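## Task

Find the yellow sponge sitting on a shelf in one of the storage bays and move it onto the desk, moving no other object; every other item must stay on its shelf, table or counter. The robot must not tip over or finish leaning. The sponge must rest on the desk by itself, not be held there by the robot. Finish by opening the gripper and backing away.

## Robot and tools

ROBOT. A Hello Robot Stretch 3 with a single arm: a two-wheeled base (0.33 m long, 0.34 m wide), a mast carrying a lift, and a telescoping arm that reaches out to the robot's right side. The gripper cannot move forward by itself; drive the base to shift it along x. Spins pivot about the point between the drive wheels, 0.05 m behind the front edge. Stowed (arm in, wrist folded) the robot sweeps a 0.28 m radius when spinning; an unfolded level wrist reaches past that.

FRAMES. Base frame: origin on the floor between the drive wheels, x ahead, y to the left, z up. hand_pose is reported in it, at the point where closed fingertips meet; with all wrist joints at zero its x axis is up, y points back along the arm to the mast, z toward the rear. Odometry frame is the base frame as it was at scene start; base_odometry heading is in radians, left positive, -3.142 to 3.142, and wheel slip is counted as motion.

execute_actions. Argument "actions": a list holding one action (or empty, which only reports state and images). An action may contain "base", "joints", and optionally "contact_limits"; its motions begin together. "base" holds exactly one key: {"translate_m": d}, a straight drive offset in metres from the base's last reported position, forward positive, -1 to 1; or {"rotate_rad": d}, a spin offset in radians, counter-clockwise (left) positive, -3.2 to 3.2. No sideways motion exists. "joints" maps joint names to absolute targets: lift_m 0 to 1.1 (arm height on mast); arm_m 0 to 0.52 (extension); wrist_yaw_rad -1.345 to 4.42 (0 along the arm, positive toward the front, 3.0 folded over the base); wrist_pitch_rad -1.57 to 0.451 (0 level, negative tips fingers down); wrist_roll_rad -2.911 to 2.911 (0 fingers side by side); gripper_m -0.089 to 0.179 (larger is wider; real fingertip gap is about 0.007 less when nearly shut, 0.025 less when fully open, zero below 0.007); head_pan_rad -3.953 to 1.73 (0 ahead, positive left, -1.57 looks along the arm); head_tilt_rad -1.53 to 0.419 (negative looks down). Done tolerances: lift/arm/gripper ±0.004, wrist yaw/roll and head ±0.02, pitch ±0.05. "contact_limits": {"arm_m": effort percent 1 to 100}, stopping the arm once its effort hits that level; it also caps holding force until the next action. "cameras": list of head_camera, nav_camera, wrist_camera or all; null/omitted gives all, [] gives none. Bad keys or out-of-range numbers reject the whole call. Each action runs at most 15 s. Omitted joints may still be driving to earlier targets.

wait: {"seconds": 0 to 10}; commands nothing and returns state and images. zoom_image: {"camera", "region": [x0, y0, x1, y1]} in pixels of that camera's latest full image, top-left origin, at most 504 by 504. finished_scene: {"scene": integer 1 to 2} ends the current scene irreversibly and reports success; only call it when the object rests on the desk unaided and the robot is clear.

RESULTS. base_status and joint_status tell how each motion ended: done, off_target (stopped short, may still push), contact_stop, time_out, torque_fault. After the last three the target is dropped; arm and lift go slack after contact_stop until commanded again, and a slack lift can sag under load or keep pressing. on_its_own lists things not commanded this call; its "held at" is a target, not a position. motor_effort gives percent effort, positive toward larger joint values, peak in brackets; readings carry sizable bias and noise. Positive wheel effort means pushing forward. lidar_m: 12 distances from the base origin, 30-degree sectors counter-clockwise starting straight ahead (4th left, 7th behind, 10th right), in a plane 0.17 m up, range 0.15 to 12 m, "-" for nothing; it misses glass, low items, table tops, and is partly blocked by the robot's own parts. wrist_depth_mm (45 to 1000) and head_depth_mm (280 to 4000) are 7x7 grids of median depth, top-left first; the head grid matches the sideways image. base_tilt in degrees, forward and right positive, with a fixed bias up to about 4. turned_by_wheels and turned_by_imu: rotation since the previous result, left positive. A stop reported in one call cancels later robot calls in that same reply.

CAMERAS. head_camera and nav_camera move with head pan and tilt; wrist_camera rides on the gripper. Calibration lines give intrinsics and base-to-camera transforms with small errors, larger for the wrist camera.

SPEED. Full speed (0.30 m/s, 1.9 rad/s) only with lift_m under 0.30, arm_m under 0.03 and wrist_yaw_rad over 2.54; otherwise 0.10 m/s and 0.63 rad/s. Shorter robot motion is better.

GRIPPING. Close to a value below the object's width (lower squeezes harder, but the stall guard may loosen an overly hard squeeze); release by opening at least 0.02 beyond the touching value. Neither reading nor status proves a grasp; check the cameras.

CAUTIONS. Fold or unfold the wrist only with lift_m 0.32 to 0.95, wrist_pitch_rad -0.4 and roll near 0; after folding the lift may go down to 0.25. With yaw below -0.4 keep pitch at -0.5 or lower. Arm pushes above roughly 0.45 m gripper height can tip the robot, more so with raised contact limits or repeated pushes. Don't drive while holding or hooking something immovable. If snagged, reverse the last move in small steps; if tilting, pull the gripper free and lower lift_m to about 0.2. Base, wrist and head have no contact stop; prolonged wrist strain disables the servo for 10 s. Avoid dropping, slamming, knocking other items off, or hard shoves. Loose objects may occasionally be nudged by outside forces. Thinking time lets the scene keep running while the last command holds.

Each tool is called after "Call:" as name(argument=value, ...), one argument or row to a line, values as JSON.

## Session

Call:
execute_actions(
  actions=[],
)

Scene clock: 0.00 s.
base_odometry: x=+0.000 y=+0.000 heading=+0.000 (m, m, rad; odometry frame)
turned_by_wheels: +0.000 (rad since the last result)
turned_by_imu: +0.000 (rad since the last result)
base_tilt: forward=+0.1 right=+0.0 (deg)
lidar_m: 1.17 1.05 1.07 1.01 0.93 0.94 0.95 1.77 0.95 1.05 2.18 1.78
head_depth_mm: 1834 1844 1842 1857 1857 1882 1826 / 1614 1632 1638 1643 1653 1659 1661 / 1460 1463 1467 1477 1486 1489 1498 / 1324 1325 1335 1344 1349 1345 1353 / 1208 1212 1222 1221 1225 1228 1231 / 1116 1117 1125 1127 1135 1134 1134 / 1038 1037 1043 1046 1045 1050 1048
base_status: not commanded
joint_positions: lift_m=+0.471 arm_m=-0.001 wrist_yaw_rad=+2.916 wrist_pitch_rad=-0.517 wrist_roll_rad=-0.017 gripper_m=+0.037 head_pan_rad=-0.010 head_tilt_rad=-0.006
joint_status: not commanded
motor_effort: left_wheel=+0 right_wheel=+0 lift_m=+42 arm_m=+0 wrist_yaw_rad=+0 wrist_pitch_rad=+5 wrist_roll_rad=+1 gripper_m=+0 head_pan_rad=-1 head_tilt_rad=+2 (%)
hand_pose: x=+0.0259 y=+0.0613 z=+0.4625 quat_wxyz=(+0.256, +0.694, +0.105, +0.665) (m; base frame)
wrist_depth_mm: 669 889 - - - 878 743 / 708 - - - - 948 826 / 795 - - - - - 855 / 782 885 903 911 924 927 891 / 725 736 780 766 773 792 789 / 637 637 - 644 659 683 695 / 557 576 - 571 576 584 594
pictures: head_camera (sideways: a quarter turn clockwise sets it upright), nav_camera (sideways: a quarter turn counterclockwise sets it upright), wrist_camera
camera_calibration (this result's frames):
head_camera: T_world_to_cam=[[-0.059158, 0.0536601, -0.996805, 1.32127], [0.0587939, 0.997008, 0.0501817, -0.0675391], [0.996516, -0.0556375, -0.0621359, 0.0354209], [0, 0, 0, 1]] pos_world=[0.0468374, -0.00159185, 1.32264]
nav_camera: T_world_to_cam=[[0.0471434, 0.0266787, 0.998532, -1.26224], [0.0121139, -0.999585, 0.0261349, 0.0178443], [0.998815, 0.0108641, -0.0474471, 0.010693], [0, 0, 0, 1]] pos_world=[0.0486096, 0.0513955, 1.26042]
wrist_camera: T_world_to_cam=[[0.972325, -0.221693, 0.0737343, -0.053351], [-0.0886896, -0.642215, -0.761377, 0.421929], [0.216145, 0.733766, -0.644103, 0.417847], [0, 0, 0, 1]] pos_world=[-0.00102042, -0.0474603, 0.594317]
Images, in order (width x height): head_camera 896x504, nav_camera 672x504, wrist_camera 644x364.

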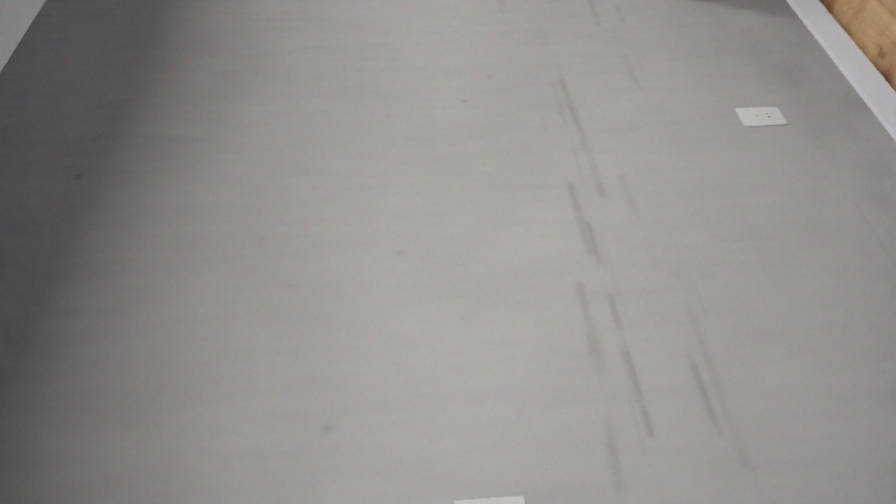

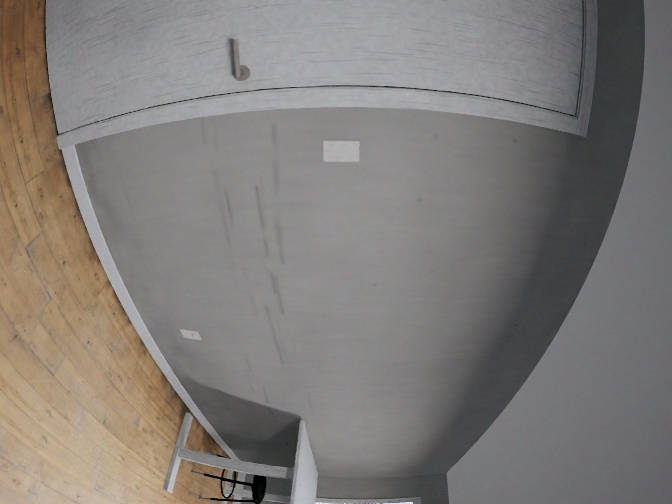

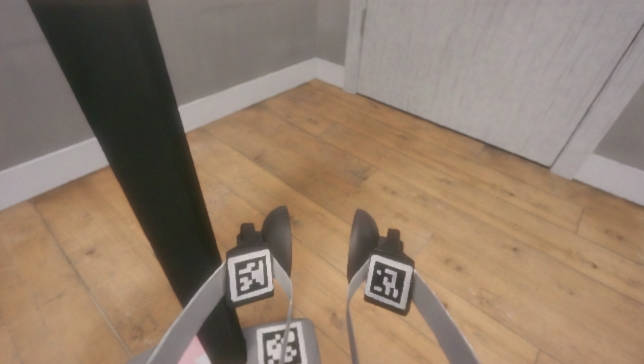

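Call:
execute_actions(
  actions=[
    {"joints":{"head_pan_rad":-2.4,"head_tilt_rad":-0.6,"lift_m":0.4,"wrist_pitch_rad":-0.4}},
  ],
  cameras=["nav_camera"],
)

Scene clock: 5.03 s.
base_odometry: x=+0.000 y=+0.000 heading=+0.000 (m, m, rad; odometry frame)
turned_by_wheels: +0.000 (rad since the last result)
turned_by_imu: +0.001 (rad since the last result)
base_tilt: forward=+0.0 right=+0.0 (deg)
lidar_m: 1.17 1.05 1.07 1.01 0.93 0.94 0.95 1.77 0.95 1.05 2.18 1.78
head_depth_mm: 2134 2217 1735 1952 1648 1386 1175 / 2259 2511 2717 2162 1698 1395 1176 / 2285 2569 2781 2180 1711 1398 1188 / 2289 2566 2841 2182 1707 1406 1192 / 2237 2409 2472 2126 1718 1412 1195 / 1477 1496 1502 1517 1530 1416 1201 / 1068 1078 1084 1094 1238 1393 1203
base_status: not commanded
joint_positions: lift_m=+0.400 arm_m=-0.001 wrist_yaw_rad=+2.916 wrist_pitch_rad=-0.419 wrist_roll_rad=-0.017 gripper_m=+0.037 head_pan_rad=-2.393 head_tilt_rad=-0.592
joint_status: all done
motor_effort: left_wheel=+1(0) right_wheel=+0(0) lift_m=+36(38) arm_m=+0(0) wrist_yaw_rad=+1(0) wrist_pitch_rad=+7(9) wrist_roll_rad=+1(1) gripper_m=+0(1) head_pan_rad=-3(50) head_tilt_rad=-3(34) (%)
hand_pose: x=+0.0289 y=+0.0745 z=+0.4127 quat_wxyz=(+0.224, +0.698, +0.070, +0.677) (m; base frame)
wrist_depth_mm: - 895 - - - 896 768 / 713 - - - - 936 791 / 771 - - - - - 840 / 814 - 879 927 903 945 891 / 699 709 759 748 771 767 767 / 600 600 - 622 639 652 662 / 523 526 557 548 533 559 554
pictures: nav_camera (sideways: a quarter turn counterclockwise sets it upright)
camera_calibration (this result's frames):
nav_camera: T_world_to_cam=[[-0.414751, -0.422568, 0.805865, -1.00788], [-0.704727, 0.709418, 0.00929612, 0.0441531], [-0.575623, -0.564059, -0.592027, 0.729028], [0, 0, 0, 1]] pos_world=[0.0327432, -0.0460053, 1.24341]
Images, in order (width x height): nav_camera 672x504.

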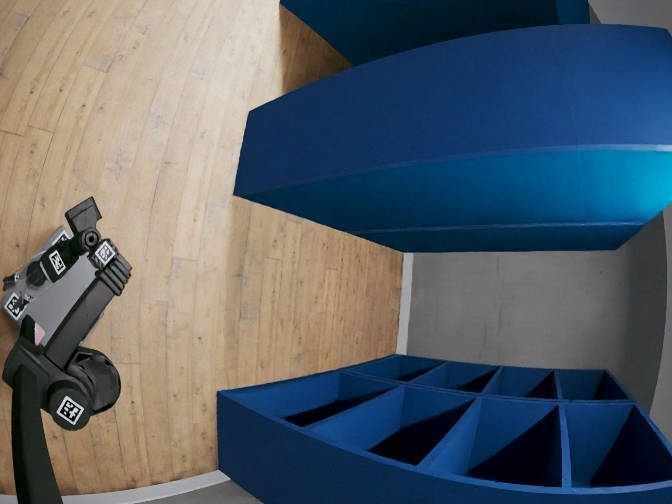

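Call:
execute_actions(
  actions=[
    {"base":{"rotate_rad":-0.8},"joints":{"lift_m":0.25,"head_pan_rad":-1.7,"head_tilt_rad":-0.35}},
  ],
  cameras=["nav_camera","head_camera"],
)

Call:
execute_actions(
  actions=[
    {"base":{"translate_m":1.0}},
  ],
  cameras=["nav_camera","head_camera"],
)

Scene clock: 13.93 s.
base_odometry: x=+0.000 y=+0.000 heading=-0.800 (m, m, rad; odometry frame)
turned_by_wheels: -0.800 (rad since the last result)
turned_by_imu: -0.785 (rad since the last result)
base_tilt: forward=+0.0 right=-0.1 (deg)
lidar_m: 2.31 1.37 1.09 1.05 1.14 0.94 0.93 1.01 0.95 1.24 0.95 2.01
head_depth_mm: 1426 1570 1644 1789 1465 1574 1298 / 2224 1976 1758 1848 2006 1677 1347 / 2326 2492 2697 2885 2239 1698 1357 / 2304 2481 2702 2917 2248 1699 1366 / 2288 2469 2664 2870 2282 1708 1367 / 2260 2396 2339 2213 2075 1671 1376 / 1561 1509 1456 1407 1356 1320 1271
base_status: done
joint_positions: lift_m=+0.250 arm_m=-0.001 wrist_yaw_rad=+2.916 wrist_pitch_rad=-0.418 wrist_roll_rad=-0.017 gripper_m=+0.037 head_pan_rad=-1.707 head_tilt_rad=-0.359
joint_status: all done
motor_effort: left_wheel=+4(16) right_wheel=-3(9) lift_m=+36(39) arm_m=-1(0) wrist_yaw_rad=+0(1) wrist_pitch_rad=+7(7) wrist_roll_rad=+1(1) gripper_m=+0(0) head_pan_rad=+4(44) head_tilt_rad=+5(25) (%)
hand_pose: x=+0.0289 y=+0.0746 z=+0.2629 quat_wxyz=(+0.223, +0.698, +0.070, +0.677) (m; base frame)
wrist_depth_mm: - 959 964 - - - - / 984 - - - - - - / 772 - 851 844 885 939 920 / 619 - 646 659 685 693 706 / 510 503 544 543 552 548 568 / 439 - - 452 461 457 468 / - - - 392 390 398 399
pictures: head_camera (sideways: a quarter turn clockwise sets it upright), nav_camera (sideways: a quarter turn counterclockwise sets it upright)
camera_calibration (this result's frames):
head_camera: T_world_to_cam=[[0.106866, 0.389252, -0.914911, 1.2132], [0.979819, -0.197562, 0.0303942, -0.0473776], [-0.16892, -0.899695, -0.40251, 0.485551], [0, 0, 0, 1]] pos_world=[-0.00120893, -0.044753, 1.30685]
nav_camera: T_world_to_cam=[[-0.0258429, -0.38878, 0.920968, -1.16037], [-0.994251, 0.105755, 0.0167444, 0.0362185], [-0.103907, -0.915241, -0.389278, 0.462344], [0, 0, 0, 1]] pos_world=[0.0540637, -0.0318009, 1.24803]
Images, in order (width x height): head_camera 896x504, nav_camera 672x504.

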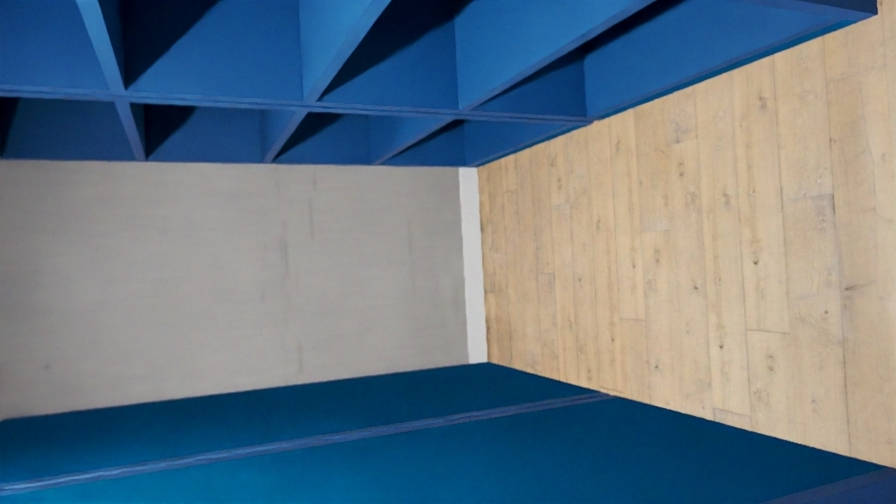

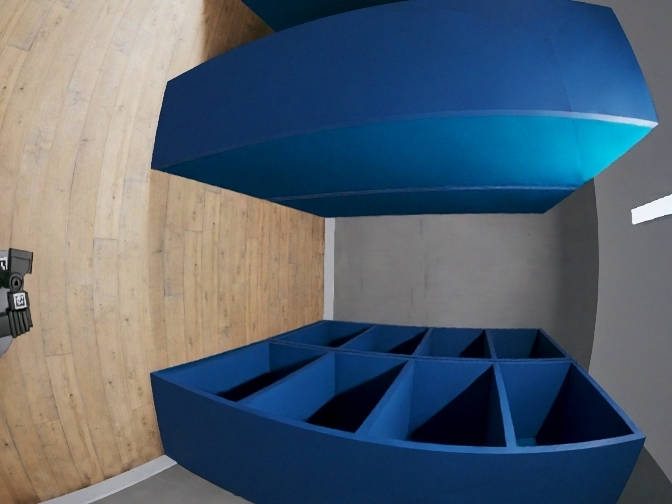

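Scene clock: 18.87 s.
base_odometry: x=+0.697 y=-0.717 heading=-0.800 (m, m, rad; odometry frame)
turned_by_wheels: +0.000 (rad since the last result)
turned_by_imu: +0.007 (rad since the last result)
base_tilt: forward=+0.0 right=+0.0 (deg)
lidar_m: 1.34 1.21 0.96 0.96 1.03 1.53 1.92 1.74 0.96 0.95 1.27 1.56
head_depth_mm: 790 851 922 1005 1101 1224 1309 / 789 848 917 998 1098 1219 1324 / 784 843 912 993 1094 1214 1318 / 2316 2519 2718 2924 2158 1705 1369 / 2407 2574 2799 3000 2276 1714 1367 / 2394 2580 2791 3005 2281 1722 1369 / 2397 2512 2611 2545 2212 1736 1380
base_status: done
joint_positions: lift_m=+0.250 arm_m=-0.001 wrist_yaw_rad=+2.916 wrist_pitch_rad=-0.418 wrist_roll_rad=-0.017 gripper_m=+0.037 head_pan_rad=-1.707 head_tilt_rad=-0.359
joint_status: not commanded
motor_effort: left_wheel=+3(18) right_wheel=-3(7) lift_m=+36(36) arm_m=+0(0) wrist_yaw_rad=+0(1) wrist_pitch_rad=+7(7) wrist_roll_rad=+1(1) gripper_m=+0(0) head_pan_rad=+4(3) head_tilt_rad=+4(4) (%)
hand_pose: x=+0.0289 y=+0.0746 z=+0.2629 quat_wxyz=(+0.223, +0.698, +0.070, +0.677) (m; base frame)
wrist_depth_mm: - 852 870 884 914 934 973 / 900 - 937 971 - - - / 812 - 883 876 917 946 930 / 635 - 653 672 677 692 716 / 522 516 553 540 560 552 569 / 446 - - 452 458 468 464 / - - - 387 389 396 405
pictures: head_camera (sideways: a quarter turn clockwise sets it upright), nav_camera (sideways: a quarter turn counterclockwise sets it upright)
camera_calibration (this result's frames):
head_camera: T_world_to_cam=[[0.106864, 0.389253, -0.914911, 1.2132], [0.97982, -0.197557, 0.0303942, -0.0473776], [-0.168916, -0.899696, -0.40251, 0.485552], [0, 0, 0, 1]] pos_world=[-0.00120871, -0.0447531, 1.30685]
nav_camera: T_world_to_cam=[[-0.025841, -0.38878, 0.920968, -1.16037], [-0.994252, 0.10575, 0.0167443, 0.0362185], [-0.103902, -0.915242, -0.389278, 0.462344], [0, 0, 0, 1]] pos_world=[0.0540639, -0.0318006, 1.24803]
Images, in order (width x height): head_camera 896x504, nav_camera 672x504.

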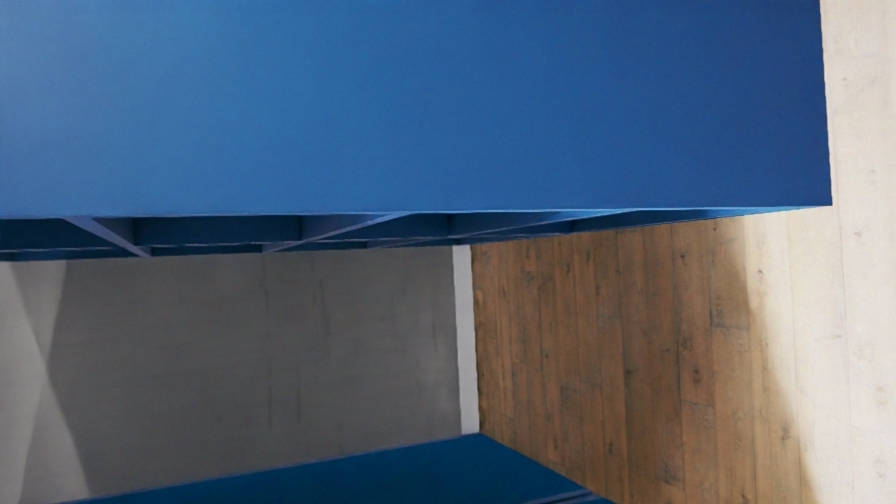

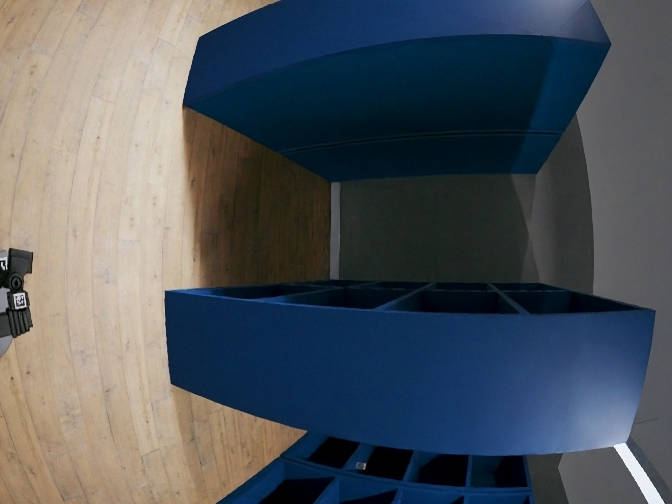

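Call:
execute_actions(
  actions=[
    {"base":{"translate_m":0.38}},
  ],
  cameras=[],
)

Call:
execute_actions(
  actions=[
    {"base":{"rotate_rad":-1.6},"joints":{"head_pan_rad":-0.8,"head_tilt_rad":-0.5}},
  ],
  cameras=[],
)

Call:
execute_actions(
  actions=[
    {"base":{"translate_m":0.75}},
  ],
  cameras=["nav_camera","head_camera"],
)

Scene clock: 28.50 s.
base_odometry: x=+0.962 y=-0.990 heading=-0.800 (m, m, rad; odometry frame)
turned_by_wheels: +0.000 (rad since the last result)
turned_by_imu: +0.004 (rad since the last result)
base_tilt: forward=+0.1 right=+0.0 (deg)
lidar_m: 1.32 0.97 0.92 0.91 0.98 1.49 2.30 1.27 1.10 1.21 1.10 2.08
head_depth_mm: 1577 1734 1669 1902 1434 1467 1342 / 1690 1766 1908 2051 2145 1692 1348 / 2444 2634 2829 3014 2248 1696 1356 / 2453 2637 2845 3045 2255 1705 1360 / 2452 2638 2840 3031 2271 1714 1369 / 2385 2336 2222 2116 2018 1662 1374 / 1506 1459 1420 1379 1332 1312 1347
base_status: done
joint_positions: lift_m=+0.250 arm_m=-0.001 wrist_yaw_rad=+2.916 wrist_pitch_rad=-0.418 wrist_roll_rad=-0.017 gripper_m=+0.037 head_pan_rad=-1.707 head_tilt_rad=-0.359
joint_status: not commanded
motor_effort: left_wheel=+3(16) right_wheel=-2(5) lift_m=+37(37) arm_m=+0(0) wrist_yaw_rad=+1(1) wrist_pitch_rad=+7(7) wrist_roll_rad=+1(1) gripper_m=+1(1) head_pan_rad=+3(4) head_tilt_rad=+5(5) (%)
hand_pose: x=+0.0289 y=+0.0746 z=+0.2629 quat_wxyz=(+0.223, +0.698, +0.070, +0.677) (m; base frame)
wrist_depth_mm: - 807 828 827 877 886 896 / 866 - 916 922 954 962 - / 811 - 838 885 890 916 942 / 618 - 650 667 688 703 699 / 510 502 551 534 560 552 573 / 449 - - 452 469 463 470 / - - - 389 392 396 401
pictures: none
No camera images: the call's "cameras" was empty. Leave "cameras" out to get every camera's image.

Scene clock: 30.77 s.
base_odometry: x=+0.962 y=-0.990 heading=-2.400 (m, m, rad; odometry frame)
turned_by_wheels: -1.600 (rad since the last result)
turned_by_imu: -1.568 (rad since the last result)
base_tilt: forward=+0.0 right=-0.1 (deg)
lidar_m: 1.28 1.10 2.09 2.08 1.17 0.92 0.91 0.97 1.44 2.30 1.29 1.10
head_depth_mm: 2148 2248 2171 2286 1856 1489 1233 / 2368 2558 2744 2464 1879 1488 1240 / 2321 2579 2841 2523 1895 1504 1247 / 1112 1220 1336 1485 1685 1500 1251 / 1008 1098 1199 1326 1481 1514 1255 / 929 1009 1094 1221 1447 1514 1258 / 875 981 1869 1709 1883 1523 1267
base_status: done
joint_positions: lift_m=+0.250 arm_m=-0.001 wrist_yaw_rad=+2.916 wrist_pitch_rad=-0.418 wrist_roll_rad=-0.017 gripper_m=+0.037 head_pan_rad=-0.807 head_tilt_rad=-0.494
joint_status: all done
motor_effort: left_wheel=+4(17) right_wheel=-3(9) lift_m=+37(37) arm_m=-1(0) wrist_yaw_rad=+1(0) wrist_pitch_rad=+7(7) wrist_roll_rad=+1(1) gripper_m=+1(2) head_pan_rad=+4(49) head_tilt_rad=-3(16) (%)
hand_pose: x=+0.0289 y=+0.0746 z=+0.2629 quat_wxyz=(+0.223, +0.698, +0.070, +0.677) (m; base frame)
wrist_depth_mm: - - - - - - - / - - - - - - 972 / 787 - 833 855 872 919 912 / 628 - 652 660 695 688 707 / 505 502 541 532 560 554 568 / 450 - - 459 465 465 475 / - - - 394 393 400 404
pictures: none
No camera images: the call's "cameras" was empty. Leave "cameras" out to get every camera's image.

Scene clock: 35.07 s.
base_odometry: x=+0.409 y=-1.497 heading=-2.399 (m, m, rad; odometry frame)
turned_by_wheels: +0.000 (rad since the last result)
turned_by_imu: +0.006 (rad since the last result)
base_tilt: forward=+0.0 right=-0.1 (deg)
lidar_m: 1.05 0.49 0.46 1.98 1.66 1.43 1.65 1.78 2.42 0.70 0.59 1.26
head_depth_mm: 927 998 884 649 713 819 1107 / 1013 1098 895 1290 1100 932 1142 / 1114 1217 905 1410 1103 1371 1215 / 1211 1315 989 1499 1205 1421 1250 / 1147 1242 1189 1438 1612 1470 1252 / 1058 1140 1234 1380 1721 1518 1252 / 1007 1182 2038 2191 1912 1519 1263
base_status: done
joint_positions: lift_m=+0.250 arm_m=-0.001 wrist_yaw_rad=+2.916 wrist_pitch_rad=-0.418 wrist_roll_rad=-0.017 gripper_m=+0.037 head_pan_rad=-0.807 head_tilt_rad=-0.494
joint_status: not commanded
motor_effort: left_wheel=+4(17) right_wheel=-3(6) lift_m=+37(37) arm_m=-1(0) wrist_yaw_rad=+0(1) wrist_pitch_rad=+7(7) wrist_roll_rad=+1(1) gripper_m=+2(1) head_pan_rad=+4(4) head_tilt_rad=-2(3) (%)
hand_pose: x=+0.0289 y=+0.0746 z=+0.2629 quat_wxyz=(+0.223, +0.698, +0.070, +0.677) (m; base frame)
wrist_depth_mm: - - - - 605 401 412 / - - - - 606 443 460 / 801 - 857 892 614 494 509 / 636 - 646 671 613 558 579 / 517 513 548 532 556 565 561 / 446 - - 451 459 464 468 / - - - 390 390 397 401
pictures: head_camera (sideways: a quarter turn clockwise sets it upright), nav_camera (sideways: a quarter turn counterclockwise sets it upright)
camera_calibration (this result's frames):
head_camera: T_world_to_cam=[[-0.321554, 0.412442, -0.852347, 1.13421], [0.766296, 0.642123, 0.0216257, -0.0346549], [0.556231, -0.646196, -0.52253, 0.637299], [0, 0, 0, 1]] pos_world=[0.036779, -0.0337207, 1.30049]
nav_camera: T_world_to_cam=[[0.372191, -0.349351, 0.8599, -1.08313], [-0.699535, -0.714489, 0.0125059, 0.0399413], [0.61002, -0.606185, -0.51031, 0.61548], [0, 0, 0, 1]] pos_world=[0.0556182, 0.0232389, 1.24497]
Images, in order (width x height): head_camera 896x504, nav_camera 672x504.

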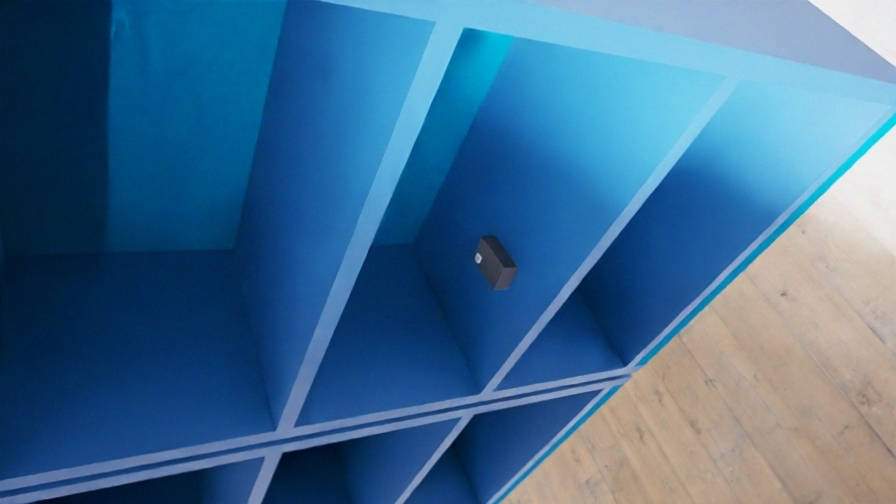

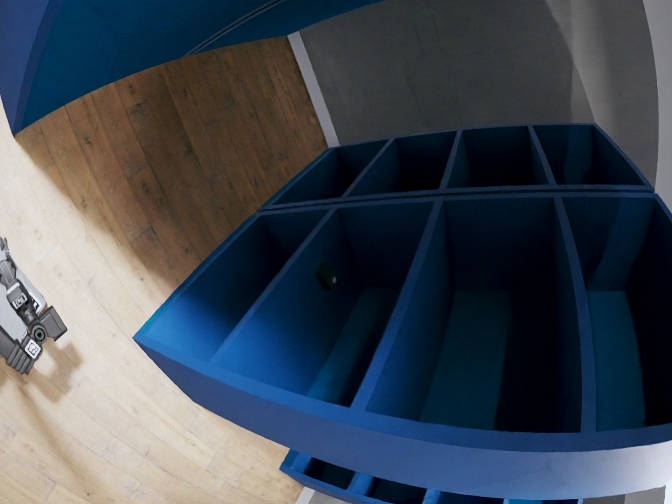

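Call:
execute_actions(
  actions=[
    {"base":{"translate_m":1.0},"joints":{"head_pan_rad":-1.3,"head_tilt_rad":-0.9}},
  ],
  cameras=["nav_camera","head_camera"],
)

Scene clock: 48.63 s.
base_odometry: x=-0.328 y=-2.173 heading=-2.399 (m, m, rad; odometry frame)
turned_by_wheels: +0.000 (rad since the last result)
turned_by_imu: +0.008 (rad since the last result)
base_tilt: forward=+0.0 right=+0.0 (deg)
lidar_m: 0.72 0.34 0.27 0.27 0.29 0.43 2.65 0.96 1.12 0.67 1.19 1.14
head_depth_mm: 662 1088 1093 972 1312 1217 1089 / 613 946 1074 1406 1337 1223 1127 / 588 697 872 1108 1360 1228 - / 649 1224 1072 1440 1366 1229 1101 / 698 1259 1104 1513 1395 1230 1102 / 702 1295 1133 1520 1403 1231 1099 / 736 1322 1171 1549 1394 1234 1103
base_status: done
joint_positions: lift_m=+0.250 arm_m=-0.001 wrist_yaw_rad=+2.916 wrist_pitch_rad=-0.418 wrist_roll_rad=-0.017 gripper_m=+0.037 head_pan_rad=-1.293 head_tilt_rad=-0.889
joint_status: all done
motor_effort: left_wheel=+2(17) right_wheel=-2(4) lift_m=+37(37) arm_m=+0(1) wrist_yaw_rad=+0(0) wrist_pitch_rad=+7(7) wrist_roll_rad=+1(1) gripper_m=+1(1) head_pan_rad=-4(37) head_tilt_rad=-5(29) (%)
hand_pose: x=+0.0289 y=+0.0746 z=+0.2629 quat_wxyz=(+0.223, +0.698, +0.070, +0.677) (m; base frame)
wrist_depth_mm: - 265 272 277 284 295 300 / 285 - 294 306 313 323 330 / 309 - 325 337 343 358 369 / 341 - 358 372 398 402 415 / 387 390 400 418 449 454 480 / 420 - - 455 454 461 471 / - - - 390 392 400 395
pictures: head_camera (sideways: a quarter turn clockwise sets it upright), nav_camera (sideways: a quarter turn counterclockwise sets it upright)
camera_calibration (this result's frames):
head_camera: T_world_to_cam=[[-0.170264, 0.791461, -0.587026, 0.787491], [0.978449, 0.206414, -0.00549522, -0.000636421], [0.116821, -0.575311, -0.809549, 1.0133], [0, 0, 0, 1]] pos_world=[0.016329, -0.0401742, 1.28259]
nav_camera: T_world_to_cam=[[0.245534, -0.762922, 0.59805, -0.741082], [-0.951729, -0.306938, -0.000814906, 0.0588249], [0.184186, -0.568981, -0.801459, 0.996781], [0, 0, 0, 1]] pos_world=[0.0543536, 0.0198177, 1.24213]
Images, in order (width x height): head_camera 896x504, nav_camera 672x504.

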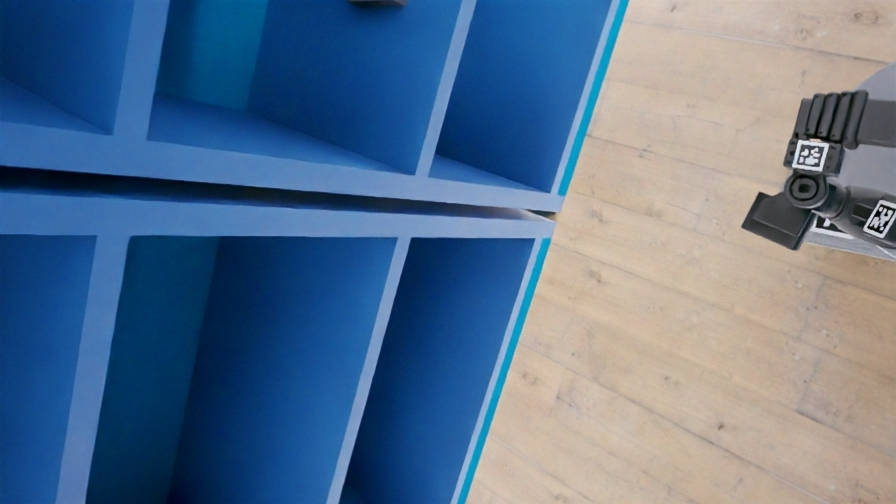

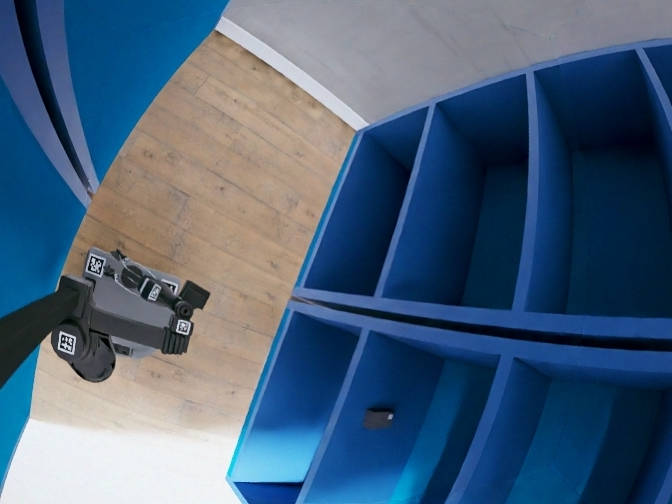

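Call:
execute_actions(
  actions=[
    {"base":{"translate_m":-1.0}},
  ],
  cameras=[],
)

Call:
execute_actions(
  actions=[
    {"base":{"translate_m":-0.7}},
  ],
  cameras=[],
)

Call:
execute_actions(
  actions=[
    {"base":{"rotate_rad":1.5},"joints":{"head_pan_rad":-1.9,"head_tilt_rad":-0.5}},
  ],
  cameras=[],
)

Call:
execute_actions(
  actions=[
    {"base":{"translate_m":1.0}},
  ],
  cameras=["nav_camera","head_camera"],
)

Scene clock: 61.43 s.
base_odometry: x=+0.409 y=-1.497 heading=-2.399 (m, m, rad; odometry frame)
turned_by_wheels: +0.000 (rad since the last result)
turned_by_imu: -0.005 (rad since the last result)
base_tilt: forward=+0.0 right=+0.0 (deg)
lidar_m: 1.05 0.49 0.46 1.99 1.66 1.43 1.65 1.78 2.42 0.70 0.60 1.26
head_depth_mm: 2069 2245 1881 1590 1391 1224 1091 / 1882 2151 1877 1597 1393 1218 1131 / 863 2104 1800 1567 1393 1229 - / 610 714 863 1083 1343 1228 1100 / 520 610 1050 1002 1367 1232 1102 / 672 1218 1104 1456 1388 1237 1104 / 676 1249 1110 1485 1395 1237 1103
base_status: done
joint_positions: lift_m=+0.250 arm_m=-0.001 wrist_yaw_rad=+2.916 wrist_pitch_rad=-0.418 wrist_roll_rad=-0.017 gripper_m=+0.037 head_pan_rad=-1.293 head_tilt_rad=-0.889
joint_status: not commanded
motor_effort: left_wheel=+4(10) right_wheel=-3(9) lift_m=+37(37) arm_m=+0(0) wrist_yaw_rad=+0(0) wrist_pitch_rad=+7(7) wrist_roll_rad=+1(1) gripper_m=+0(1) head_pan_rad=-4(4) head_tilt_rad=-5(5) (%)
hand_pose: x=+0.0289 y=+0.0746 z=+0.2629 quat_wxyz=(+0.223, +0.698, +0.070, +0.677) (m; base frame)
wrist_depth_mm: - - - - 596 407 418 / - - - - 603 443 458 / 801 - 859 884 610 490 508 / 623 - 653 671 617 555 571 / 513 508 545 535 555 565 564 / 447 - - 454 455 467 473 / - - - 390 391 397 405
pictures: none
No camera images: the call's "cameras" was empty. Leave "cameras" out to get every camera's image.

Scene clock: 65.40 s.
base_odometry: x=+0.925 y=-1.023 heading=-2.399 (m, m, rad; odometry frame)
turned_by_wheels: +0.000 (rad since the last result)
turned_by_imu: -0.004 (rad since the last result)
base_tilt: forward=+0.0 right=+0.0 (deg)
lidar_m: 1.27 1.06 2.08 1.52 1.23 0.97 0.96 1.03 1.53 2.31 1.22 1.06
head_depth_mm: 2000 2230 1883 1591 1384 1220 1096 / 2067 2260 1879 1589 1386 1226 1131 / 2157 2309 1878 1606 1385 1227 - / 2223 2300 1896 1602 1390 1228 1099 / 1992 2222 1904 1607 1392 1227 1102 / 2410 2264 1914 1602 1389 1233 1099 / 2485 2345 1909 1584 1402 1236 1101
base_status: done
joint_positions: lift_m=+0.250 arm_m=-0.001 wrist_yaw_rad=+2.916 wrist_pitch_rad=-0.418 wrist_roll_rad=-0.017 gripper_m=+0.037 head_pan_rad=-1.293 head_tilt_rad=-0.889
joint_status: not commanded
motor_effort: left_wheel=+4(11) right_wheel=-3(9) lift_m=+37(37) arm_m=+0(0) wrist_yaw_rad=+1(1) wrist_pitch_rad=+7(7) wrist_roll_rad=+1(1) gripper_m=+0(1) head_pan_rad=-4(3) head_tilt_rad=-5(5) (%)
hand_pose: x=+0.0289 y=+0.0746 z=+0.2629 quat_wxyz=(+0.223, +0.698, +0.070, +0.677) (m; base frame)
wrist_depth_mm: - - - - - - - / - - - - - - 917 / 812 - 848 864 883 917 898 / 629 - 648 656 678 692 711 / 516 507 548 537 567 563 562 / 449 - - 458 452 467 469 / - - - 389 392 398 405
pictures: none
No camera images: the call's "cameras" was empty. Leave "cameras" out to get every camera's image.

Scene clock: 67.53 s.
base_odometry: x=+0.925 y=-1.023 heading=-0.899 (m, m, rad; odometry frame)
turned_by_wheels: +1.500 (rad since the last result)
turned_by_imu: +1.472 (rad since the last result)
base_tilt: forward=+0.0 right=+0.0 (deg)
lidar_m: 2.07 0.99 0.99 0.96 1.00 1.40 2.30 1.31 1.06 1.60 1.05 2.12
head_depth_mm: 904 1006 1133 1298 1523 1475 1227 / 871 964 1087 1228 1429 1483 1230 / 1651 1525 1210 1392 1490 1489 1240 / 1601 1728 1927 2153 1877 1491 1238 / 2107 2551 2844 2515 1867 1494 1242 / 2332 2592 2859 2546 1886 1500 1248 / 2271 2491 2756 2545 1895 1511 1252
base_status: done
joint_positions: lift_m=+0.250 arm_m=-0.001 wrist_yaw_rad=+2.916 wrist_pitch_rad=-0.418 wrist_roll_rad=-0.017 gripper_m=+0.037 head_pan_rad=-1.893 head_tilt_rad=-0.507
joint_status: all done
motor_effort: left_wheel=-4(12) right_wheel=+3(12) lift_m=+37(37) arm_m=-1(1) wrist_yaw_rad=+1(0) wrist_pitch_rad=+7(7) wrist_roll_rad=+1(1) gripper_m=+1(0) head_pan_rad=-4(41) head_tilt_rad=+4(29) (%)
hand_pose: x=+0.0289 y=+0.0746 z=+0.2629 quat_wxyz=(+0.223, +0.698, +0.070, +0.677) (m; base frame)
wrist_depth_mm: - 837 841 916 983 - - / 866 - 942 978 - - - / 788 - 845 862 902 919 799 / 623 - 667 681 693 676 704 / 508 515 551 545 562 559 567 / 452 - - 445 457 457 469 / - - - 390 395 394 402
pictures: none
No camera images: the call's "cameras" was empty. Leave "cameras" out to get every camera's image.

Scene clock: 73.47 s.
base_odometry: x=+1.547 y=-1.806 heading=-0.898 (m, m, rad; odometry frame)
turned_by_wheels: +0.001 (rad since the last result)
turned_by_imu: +0.604 (rad since the last result)
base_tilt: forward=+0.0 right=+0.0 (deg)
lidar_m: 0.56 0.86 0.44 0.97 1.45 2.90 1.68 1.02 1.01 2.04 1.22 1.31
head_depth_mm: 803 870 958 1067 1205 1365 1233 / 2409 2631 2904 2268 1310 1407 1234 / 2454 2693 3016 2505 1871 1499 1240 / 2570 2799 3100 2527 1891 1509 1246 / 2618 2923 3187 2536 1883 1504 1252 / 2675 2932 3144 2557 1913 1527 1254 / 2395 2492 2613 2497 1920 1513 1262
base_status: translate_m off_target (by the wheels' count: +0.9997 of +1.0000)
joint_positions: lift_m=+0.250 arm_m=-0.001 wrist_yaw_rad=+2.916 wrist_pitch_rad=-0.417 wrist_roll_rad=-0.017 gripper_m=+0.037 head_pan_rad=-1.898 head_tilt_rad=-0.499
joint_status: not commanded
on_its_own: left_wheel is at rest, and its effort (+93) is outside its rest range (-18 to +18)
motor_effort: left_wheel=+93(100) right_wheel=+12(70) lift_m=+42(44) arm_m=+0(1) wrist_yaw_rad=+0(3) wrist_pitch_rad=+7(8) wrist_roll_rad=+1(0) gripper_m=+0(0) head_pan_rad=+0(4) head_tilt_rad=+0(4) (%)
hand_pose: x=+0.0290 y=+0.0747 z=+0.2629 quat_wxyz=(+0.223, +0.698, +0.070, +0.677) (m; base frame)
wrist_depth_mm: - - - 918 815 698 671 / - - - 990 875 761 714 / 820 - 841 864 820 819 738 / 617 - 642 667 614 701 695 / 505 502 545 547 534 543 570 / 447 - - 442 462 458 472 / - - - 354 374 398 404
pictures: head_camera (sideways: a quarter turn clockwise sets it upright), nav_camera (sideways: a quarter turn counterclockwise sets it upright)
camera_calibration (this result's frames):
head_camera: T_world_to_cam=[[0.218776, 0.479622, -0.849764, 1.12754], [0.923323, -0.383432, 0.0212979, -0.0351858], [-0.315612, -0.789267, -0.526732, 0.648085], [0, 0, 0, 1]] pos_world=[-0.00964768, -0.042774, 1.30026]
nav_camera: T_world_to_cam=[[-0.139446, -0.495452, 0.85737, -1.07671], [-0.956751, 0.290645, 0.0123467, 0.0417177], [-0.255308, -0.818568, -0.514553, 0.62628], [0, 0, 0, 1]] pos_world=[0.0496643, -0.0329315, 1.24488]
Images, in order (width x height): head_camera 896x504, nav_camera 672x504.

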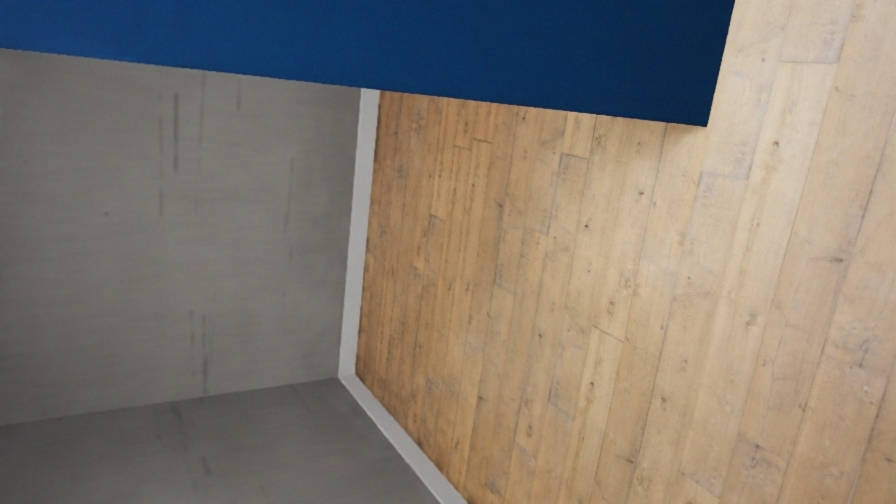

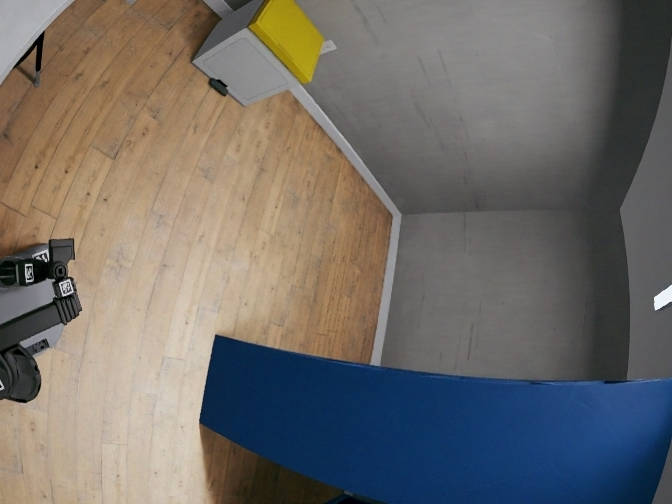

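Call:
execute_actions(
  actions=[
    {"base":{"translate_m":-0.2},"joints":{"head_pan_rad":-2.5}},
  ],
  cameras=["nav_camera"],
)

Scene clock: 79.27 s.
base_odometry: x=+1.422 y=-1.649 heading=-0.898 (m, m, rad; odometry frame)
turned_by_wheels: +0.000 (rad since the last result)
turned_by_imu: -0.001 (rad since the last result)
base_tilt: forward=+0.0 right=+0.0 (deg)
lidar_m: 0.76 0.58 1.02 1.09 1.65 2.70 1.48 0.90 0.89 2.24 1.35 1.42
head_depth_mm: 1759 1899 2085 2294 1852 1479 1236 / 2564 2795 2804 2393 1857 1492 1234 / 2524 2745 3048 2499 1868 1494 1241 / 2440 2632 2915 2283 1240 1382 1242 / 738 809 896 1002 1131 1311 1251 / 715 783 861 961 1083 1240 1256 / 696 757 833 922 1034 1219 1260
base_status: done
joint_positions: lift_m=+0.250 arm_m=-0.001 wrist_yaw_rad=+2.916 wrist_pitch_rad=-0.417 wrist_roll_rad=-0.017 gripper_m=+0.037 head_pan_rad=-2.493 head_tilt_rad=-0.499
joint_status: all done
motor_effort: left_wheel=+0(67) right_wheel=+0(9) lift_m=+42(42) arm_m=+0(0) wrist_yaw_rad=+0(2) wrist_pitch_rad=+7(7) wrist_roll_rad=+1(0) gripper_m=+1(0) head_pan_rad=-3(42) head_tilt_rad=+0(0) (%)
hand_pose: x=+0.0290 y=+0.0747 z=+0.2629 quat_wxyz=(+0.223, +0.698, +0.070, +0.677) (m; base frame)
wrist_depth_mm: - - - - 912 827 459 / - - - - - 891 791 / 802 - 849 851 894 780 837 / 624 - 656 659 686 631 723 / 511 512 552 539 553 535 571 / 446 - - 455 457 430 467 / - - - 390 394 379 403
pictures: nav_camera (sideways: a quarter turn counterclockwise sets it upright)
camera_calibration (this result's frames):
nav_camera: T_world_to_cam=[[-0.393186, -0.332147, 0.85737, -1.07516], [-0.629424, 0.776964, 0.0123467, 0.039721], [-0.670246, -0.534794, -0.514553, 0.628811], [0, 0, 0, 1]] pos_world=[0.0237194, -0.0516903, 1.24488]
Images, in order (width x height): nav_camera 672x504.

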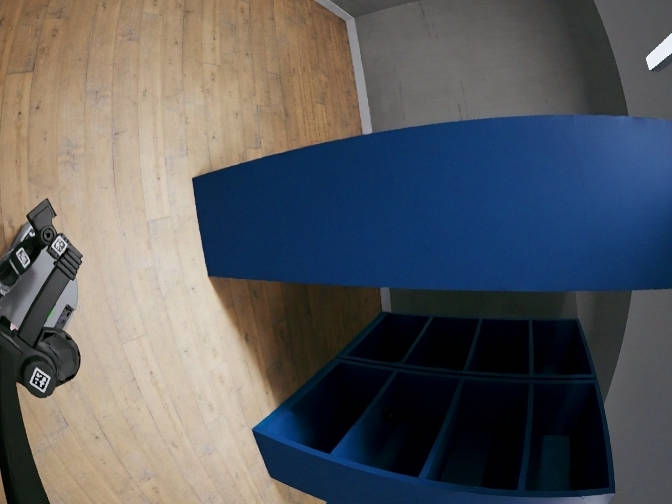

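Call:
execute_actions(
  actions=[
    {"base":{"rotate_rad":-1.5},"joints":{"head_pan_rad":-1.5}},
  ],
  cameras=[],
)

Call:
execute_actions(
  actions=[
    {"base":{"translate_m":0.7}},
  ],
  cameras=["nav_camera"],
)

Scene clock: 87.37 s.
base_odometry: x=+1.422 y=-1.649 heading=-2.398 (m, m, rad; odometry frame)
turned_by_wheels: -1.500 (rad since the last result)
turned_by_imu: -1.470 (rad since the last result)
base_tilt: forward=+0.1 right=+0.0 (deg)
lidar_m: 2.13 1.35 0.86 0.76 1.02 1.02 1.13 1.82 2.71 1.48 0.90 0.89
head_depth_mm: 2699 2934 3114 2499 1854 1475 1233 / 1359 1524 1740 2080 1864 1491 1235 / 1279 1409 1610 1768 1872 1487 1243 / 1880 1969 2154 2278 1886 1508 1248 / 1951 2084 2241 2387 1906 1507 1249 / 1784 1955 2195 2443 1916 1515 1258 / 2505 2687 2927 2585 1914 1474 1248
base_status: done
joint_positions: lift_m=+0.250 arm_m=-0.001 wrist_yaw_rad=+2.916 wrist_pitch_rad=-0.417 wrist_roll_rad=-0.017 gripper_m=+0.037 head_pan_rad=-1.507 head_tilt_rad=-0.499
joint_status: all done
motor_effort: left_wheel=+4(17) right_wheel=-3(8) lift_m=+42(42) arm_m=+0(0) wrist_yaw_rad=+2(1) wrist_pitch_rad=+7(7) wrist_roll_rad=+0(1) gripper_m=+1(0) head_pan_rad=+3(51) head_tilt_rad=+0(0) (%)
hand_pose: x=+0.0290 y=+0.0747 z=+0.2629 quat_wxyz=(+0.223, +0.698, +0.070, +0.677) (m; base frame)
wrist_depth_mm: - - - - - - 983 / 455 - - - - - - / 493 - 846 901 865 957 936 / 559 - 643 661 673 696 709 / 515 487 542 538 563 556 569 / 448 - - 451 460 461 471 / - - - 385 388 397 401
pictures: none
No camera images: the call's "cameras" was empty. Leave "cameras" out to get every camera's image.

Scene clock: 91.43 s.
base_odometry: x=+0.907 y=-2.123 heading=-2.398 (m, m, rad; odometry frame)
turned_by_wheels: +0.000 (rad since the last result)
turned_by_imu: +0.005 (rad since the last result)
base_tilt: forward=+0.1 right=+0.0 (deg)
lidar_m: 1.56 0.89 0.88 1.43 1.07 1.07 1.72 2.78 1.68 0.45 0.48 2.23
head_depth_mm: 593 698 1922 2273 1856 1484 1233 / 514 577 657 763 912 1191 1234 / 453 502 562 638 739 875 1076 / 406 444 491 548 621 714 844 / 367 398 436 484 549 663 1094 / 345 385 754 594 1118 947 1211 / 1105 1208 934 714 1127 1400 1259
base_status: done
joint_positions: lift_m=+0.250 arm_m=-0.001 wrist_yaw_rad=+2.916 wrist_pitch_rad=-0.417 wrist_roll_rad=-0.017 gripper_m=+0.037 head_pan_rad=-1.507 head_tilt_rad=-0.499
joint_status: not commanded
motor_effort: left_wheel=+3(18) right_wheel=-3(6) lift_m=+42(42) arm_m=+0(0) wrist_yaw_rad=+1(1) wrist_pitch_rad=+7(7) wrist_roll_rad=+1(1) gripper_m=+1(1) head_pan_rad=+4(4) head_tilt_rad=+0(0) (%)
hand_pose: x=+0.0290 y=+0.0747 z=+0.2629 quat_wxyz=(+0.223, +0.698, +0.070, +0.677) (m; base frame)
wrist_depth_mm: - - - - 798 718 926 / - - - - 847 801 - / 800 - 841 850 859 850 967 / 620 - 648 660 685 688 697 / 511 505 549 536 557 557 562 / 447 - - 450 463 464 470 / - - - 389 392 400 398
pictures: nav_camera (sideways: a quarter turn counterclockwise sets it upright)
camera_calibration (this result's frames):
nav_camera: T_world_to_cam=[[0.0599128, -0.511202, 0.85737, -1.07793], [-0.99531, -0.0959427, 0.0123467, 0.0419529], [0.0759466, -0.854088, -0.514553, 0.624259], [0, 0, 0, 1]] pos_world=[0.0589274, -0.013842, 1.24488]
Images, in order (width x height): nav_camera 672x504.

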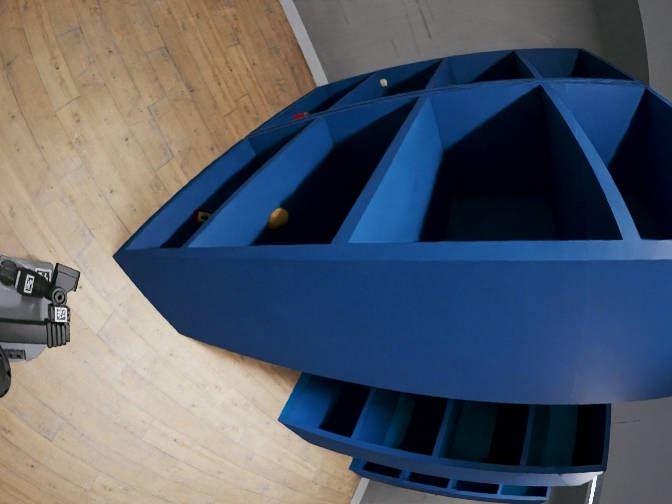

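Call:
execute_actions(
  actions=[
    {"base":{"translate_m":0.55}},
  ],
  cameras=[],
)

Call:
execute_actions(
  actions=[
    {"base":{"rotate_rad":-0.74},"joints":{"head_pan_rad":-1.1,"head_tilt_rad":-0.75}},
  ],
  cameras=["nav_camera","head_camera"],
)

Scene clock: 108.97 s.
base_odometry: x=+0.503 y=-2.496 heading=-2.398 (m, m, rad; odometry frame)
turned_by_wheels: +0.000 (rad since the last result)
turned_by_imu: +0.005 (rad since the last result)
base_tilt: forward=+0.1 right=-0.1 (deg)
lidar_m: 1.12 0.93 0.74 0.62 1.57 1.64 2.19 0.63 0.63 1.04 1.82 1.82
head_depth_mm: 967 1047 872 1253 1089 949 1158 / 1043 1139 882 1343 1097 1320 1187 / 1082 1192 959 1410 1138 1406 1240 / 983 1072 1054 1293 1244 1446 1247 / 892 967 1044 1191 1384 1479 1252 / 871 1015 1873 1587 1785 1511 1254 / 1627 1700 1884 1966 1910 1520 1256
base_status: done
joint_positions: lift_m=+0.250 arm_m=-0.001 wrist_yaw_rad=+2.916 wrist_pitch_rad=-0.417 wrist_roll_rad=-0.017 gripper_m=+0.037 head_pan_rad=-1.507 head_tilt_rad=-0.499
joint_status: not commanded
motor_effort: left_wheel=+2(16) right_wheel=-2(6) lift_m=+42(42) arm_m=+0(1) wrist_yaw_rad=+1(1) wrist_pitch_rad=+7(7) wrist_roll_rad=+1(1) gripper_m=+1(0) head_pan_rad=+3(3) head_tilt_rad=+0(0) (%)
hand_pose: x=+0.0290 y=+0.0747 z=+0.2629 quat_wxyz=(+0.223, +0.698, +0.070, +0.677) (m; base frame)
wrist_depth_mm: - 750 670 652 876 764 703 / - - 729 734 927 820 722 / 807 - 776 777 889 839 756 / 631 - 660 672 670 692 715 / 518 508 551 531 551 552 568 / 447 - - 457 463 463 473 / - - - 390 392 393 407
pictures: none
No camera images: the call's "cameras" was empty. Leave "cameras" out to get every camera's image.

Scene clock: 110.70 s.
base_odometry: x=+0.503 y=-2.496 heading=-3.137 (m, m, rad; odometry frame)
turned_by_wheels: -0.740 (rad since the last result)
turned_by_imu: -0.726 (rad since the last result)
base_tilt: forward=+0.1 right=+0.0 (deg)
lidar_m: 1.82 1.33 0.97 0.93 0.65 0.72 1.31 1.64 2.74 0.63 1.12 1.04
head_depth_mm: 876 702 1145 1027 1043 1286 1126 / 900 705 1201 1063 1354 1252 1121 / 940 710 1244 1067 1394 1295 1128 / 967 749 1292 1071 1432 1294 1133 / 1008 759 1333 1143 1436 1299 1131 / 1044 805 1308 1182 1477 1299 1137 / 987 859 1199 1281 1493 1305 1140
base_status: done
joint_positions: lift_m=+0.250 arm_m=-0.001 wrist_yaw_rad=+2.916 wrist_pitch_rad=-0.417 wrist_roll_rad=-0.017 gripper_m=+0.037 head_pan_rad=-1.107 head_tilt_rad=-0.741
joint_status: all done
motor_effort: left_wheel=+4(16) right_wheel=-3(8) lift_m=+43(42) arm_m=+0(1) wrist_yaw_rad=+0(1) wrist_pitch_rad=+7(7) wrist_roll_rad=+1(1) gripper_m=+0(1) head_pan_rad=+4(30) head_tilt_rad=-4(23) (%)
hand_pose: x=+0.0290 y=+0.0747 z=+0.2629 quat_wxyz=(+0.223, +0.698, +0.070, +0.677) (m; base frame)
wrist_depth_mm: - 823 836 878 919 - - / 488 - 923 977 - - - / 533 - 853 894 912 923 955 / 564 - 650 667 699 699 707 / 514 509 557 538 554 557 564 / 452 - - 454 457 464 474 / - - - 388 389 403 403
pictures: head_camera (sideways: a quarter turn clockwise sets it upright), nav_camera (sideways: a quarter turn counterclockwise sets it upright)
camera_calibration (this result's frames):
head_camera: T_world_to_cam=[[-0.271239, 0.661033, -0.699618, 0.934813], [0.923341, 0.383952, 0.00480086, -0.0137045], [0.271793, -0.644683, -0.714501, 0.888761], [0, 0, 0, 1]] pos_world=[0.0246529, -0.0397113, 1.2891]
nav_camera: T_world_to_cam=[[0.339232, -0.617665, 0.709515, -0.886894], [-0.878563, -0.477607, 0.00427703, 0.0517491], [0.336228, -0.624804, -0.704677, 0.87], [0, 0, 0, 1]] pos_world=[0.0538093, 0.0204913, 1.24211]
Images, in order (width x height): head_camera 896x504, nav_camera 672x504.

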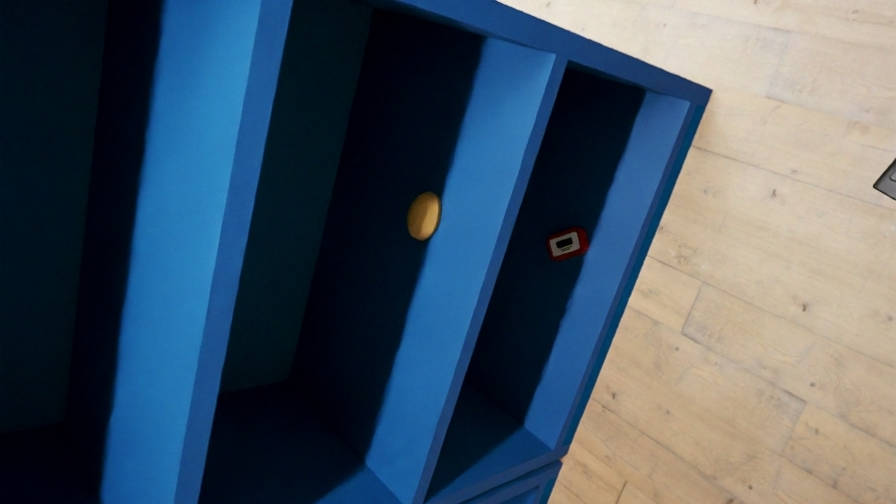

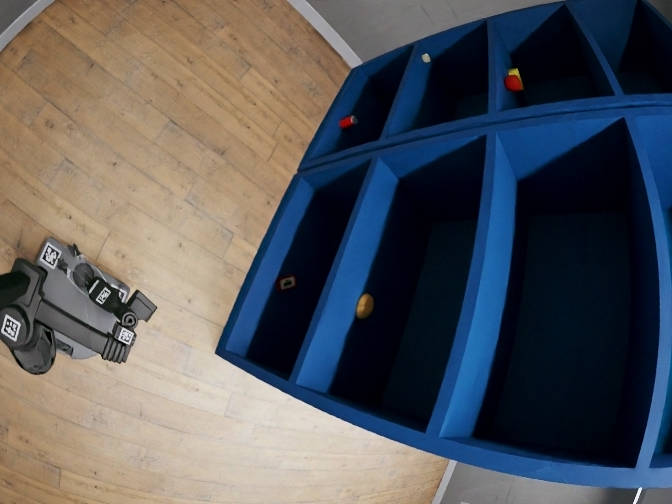

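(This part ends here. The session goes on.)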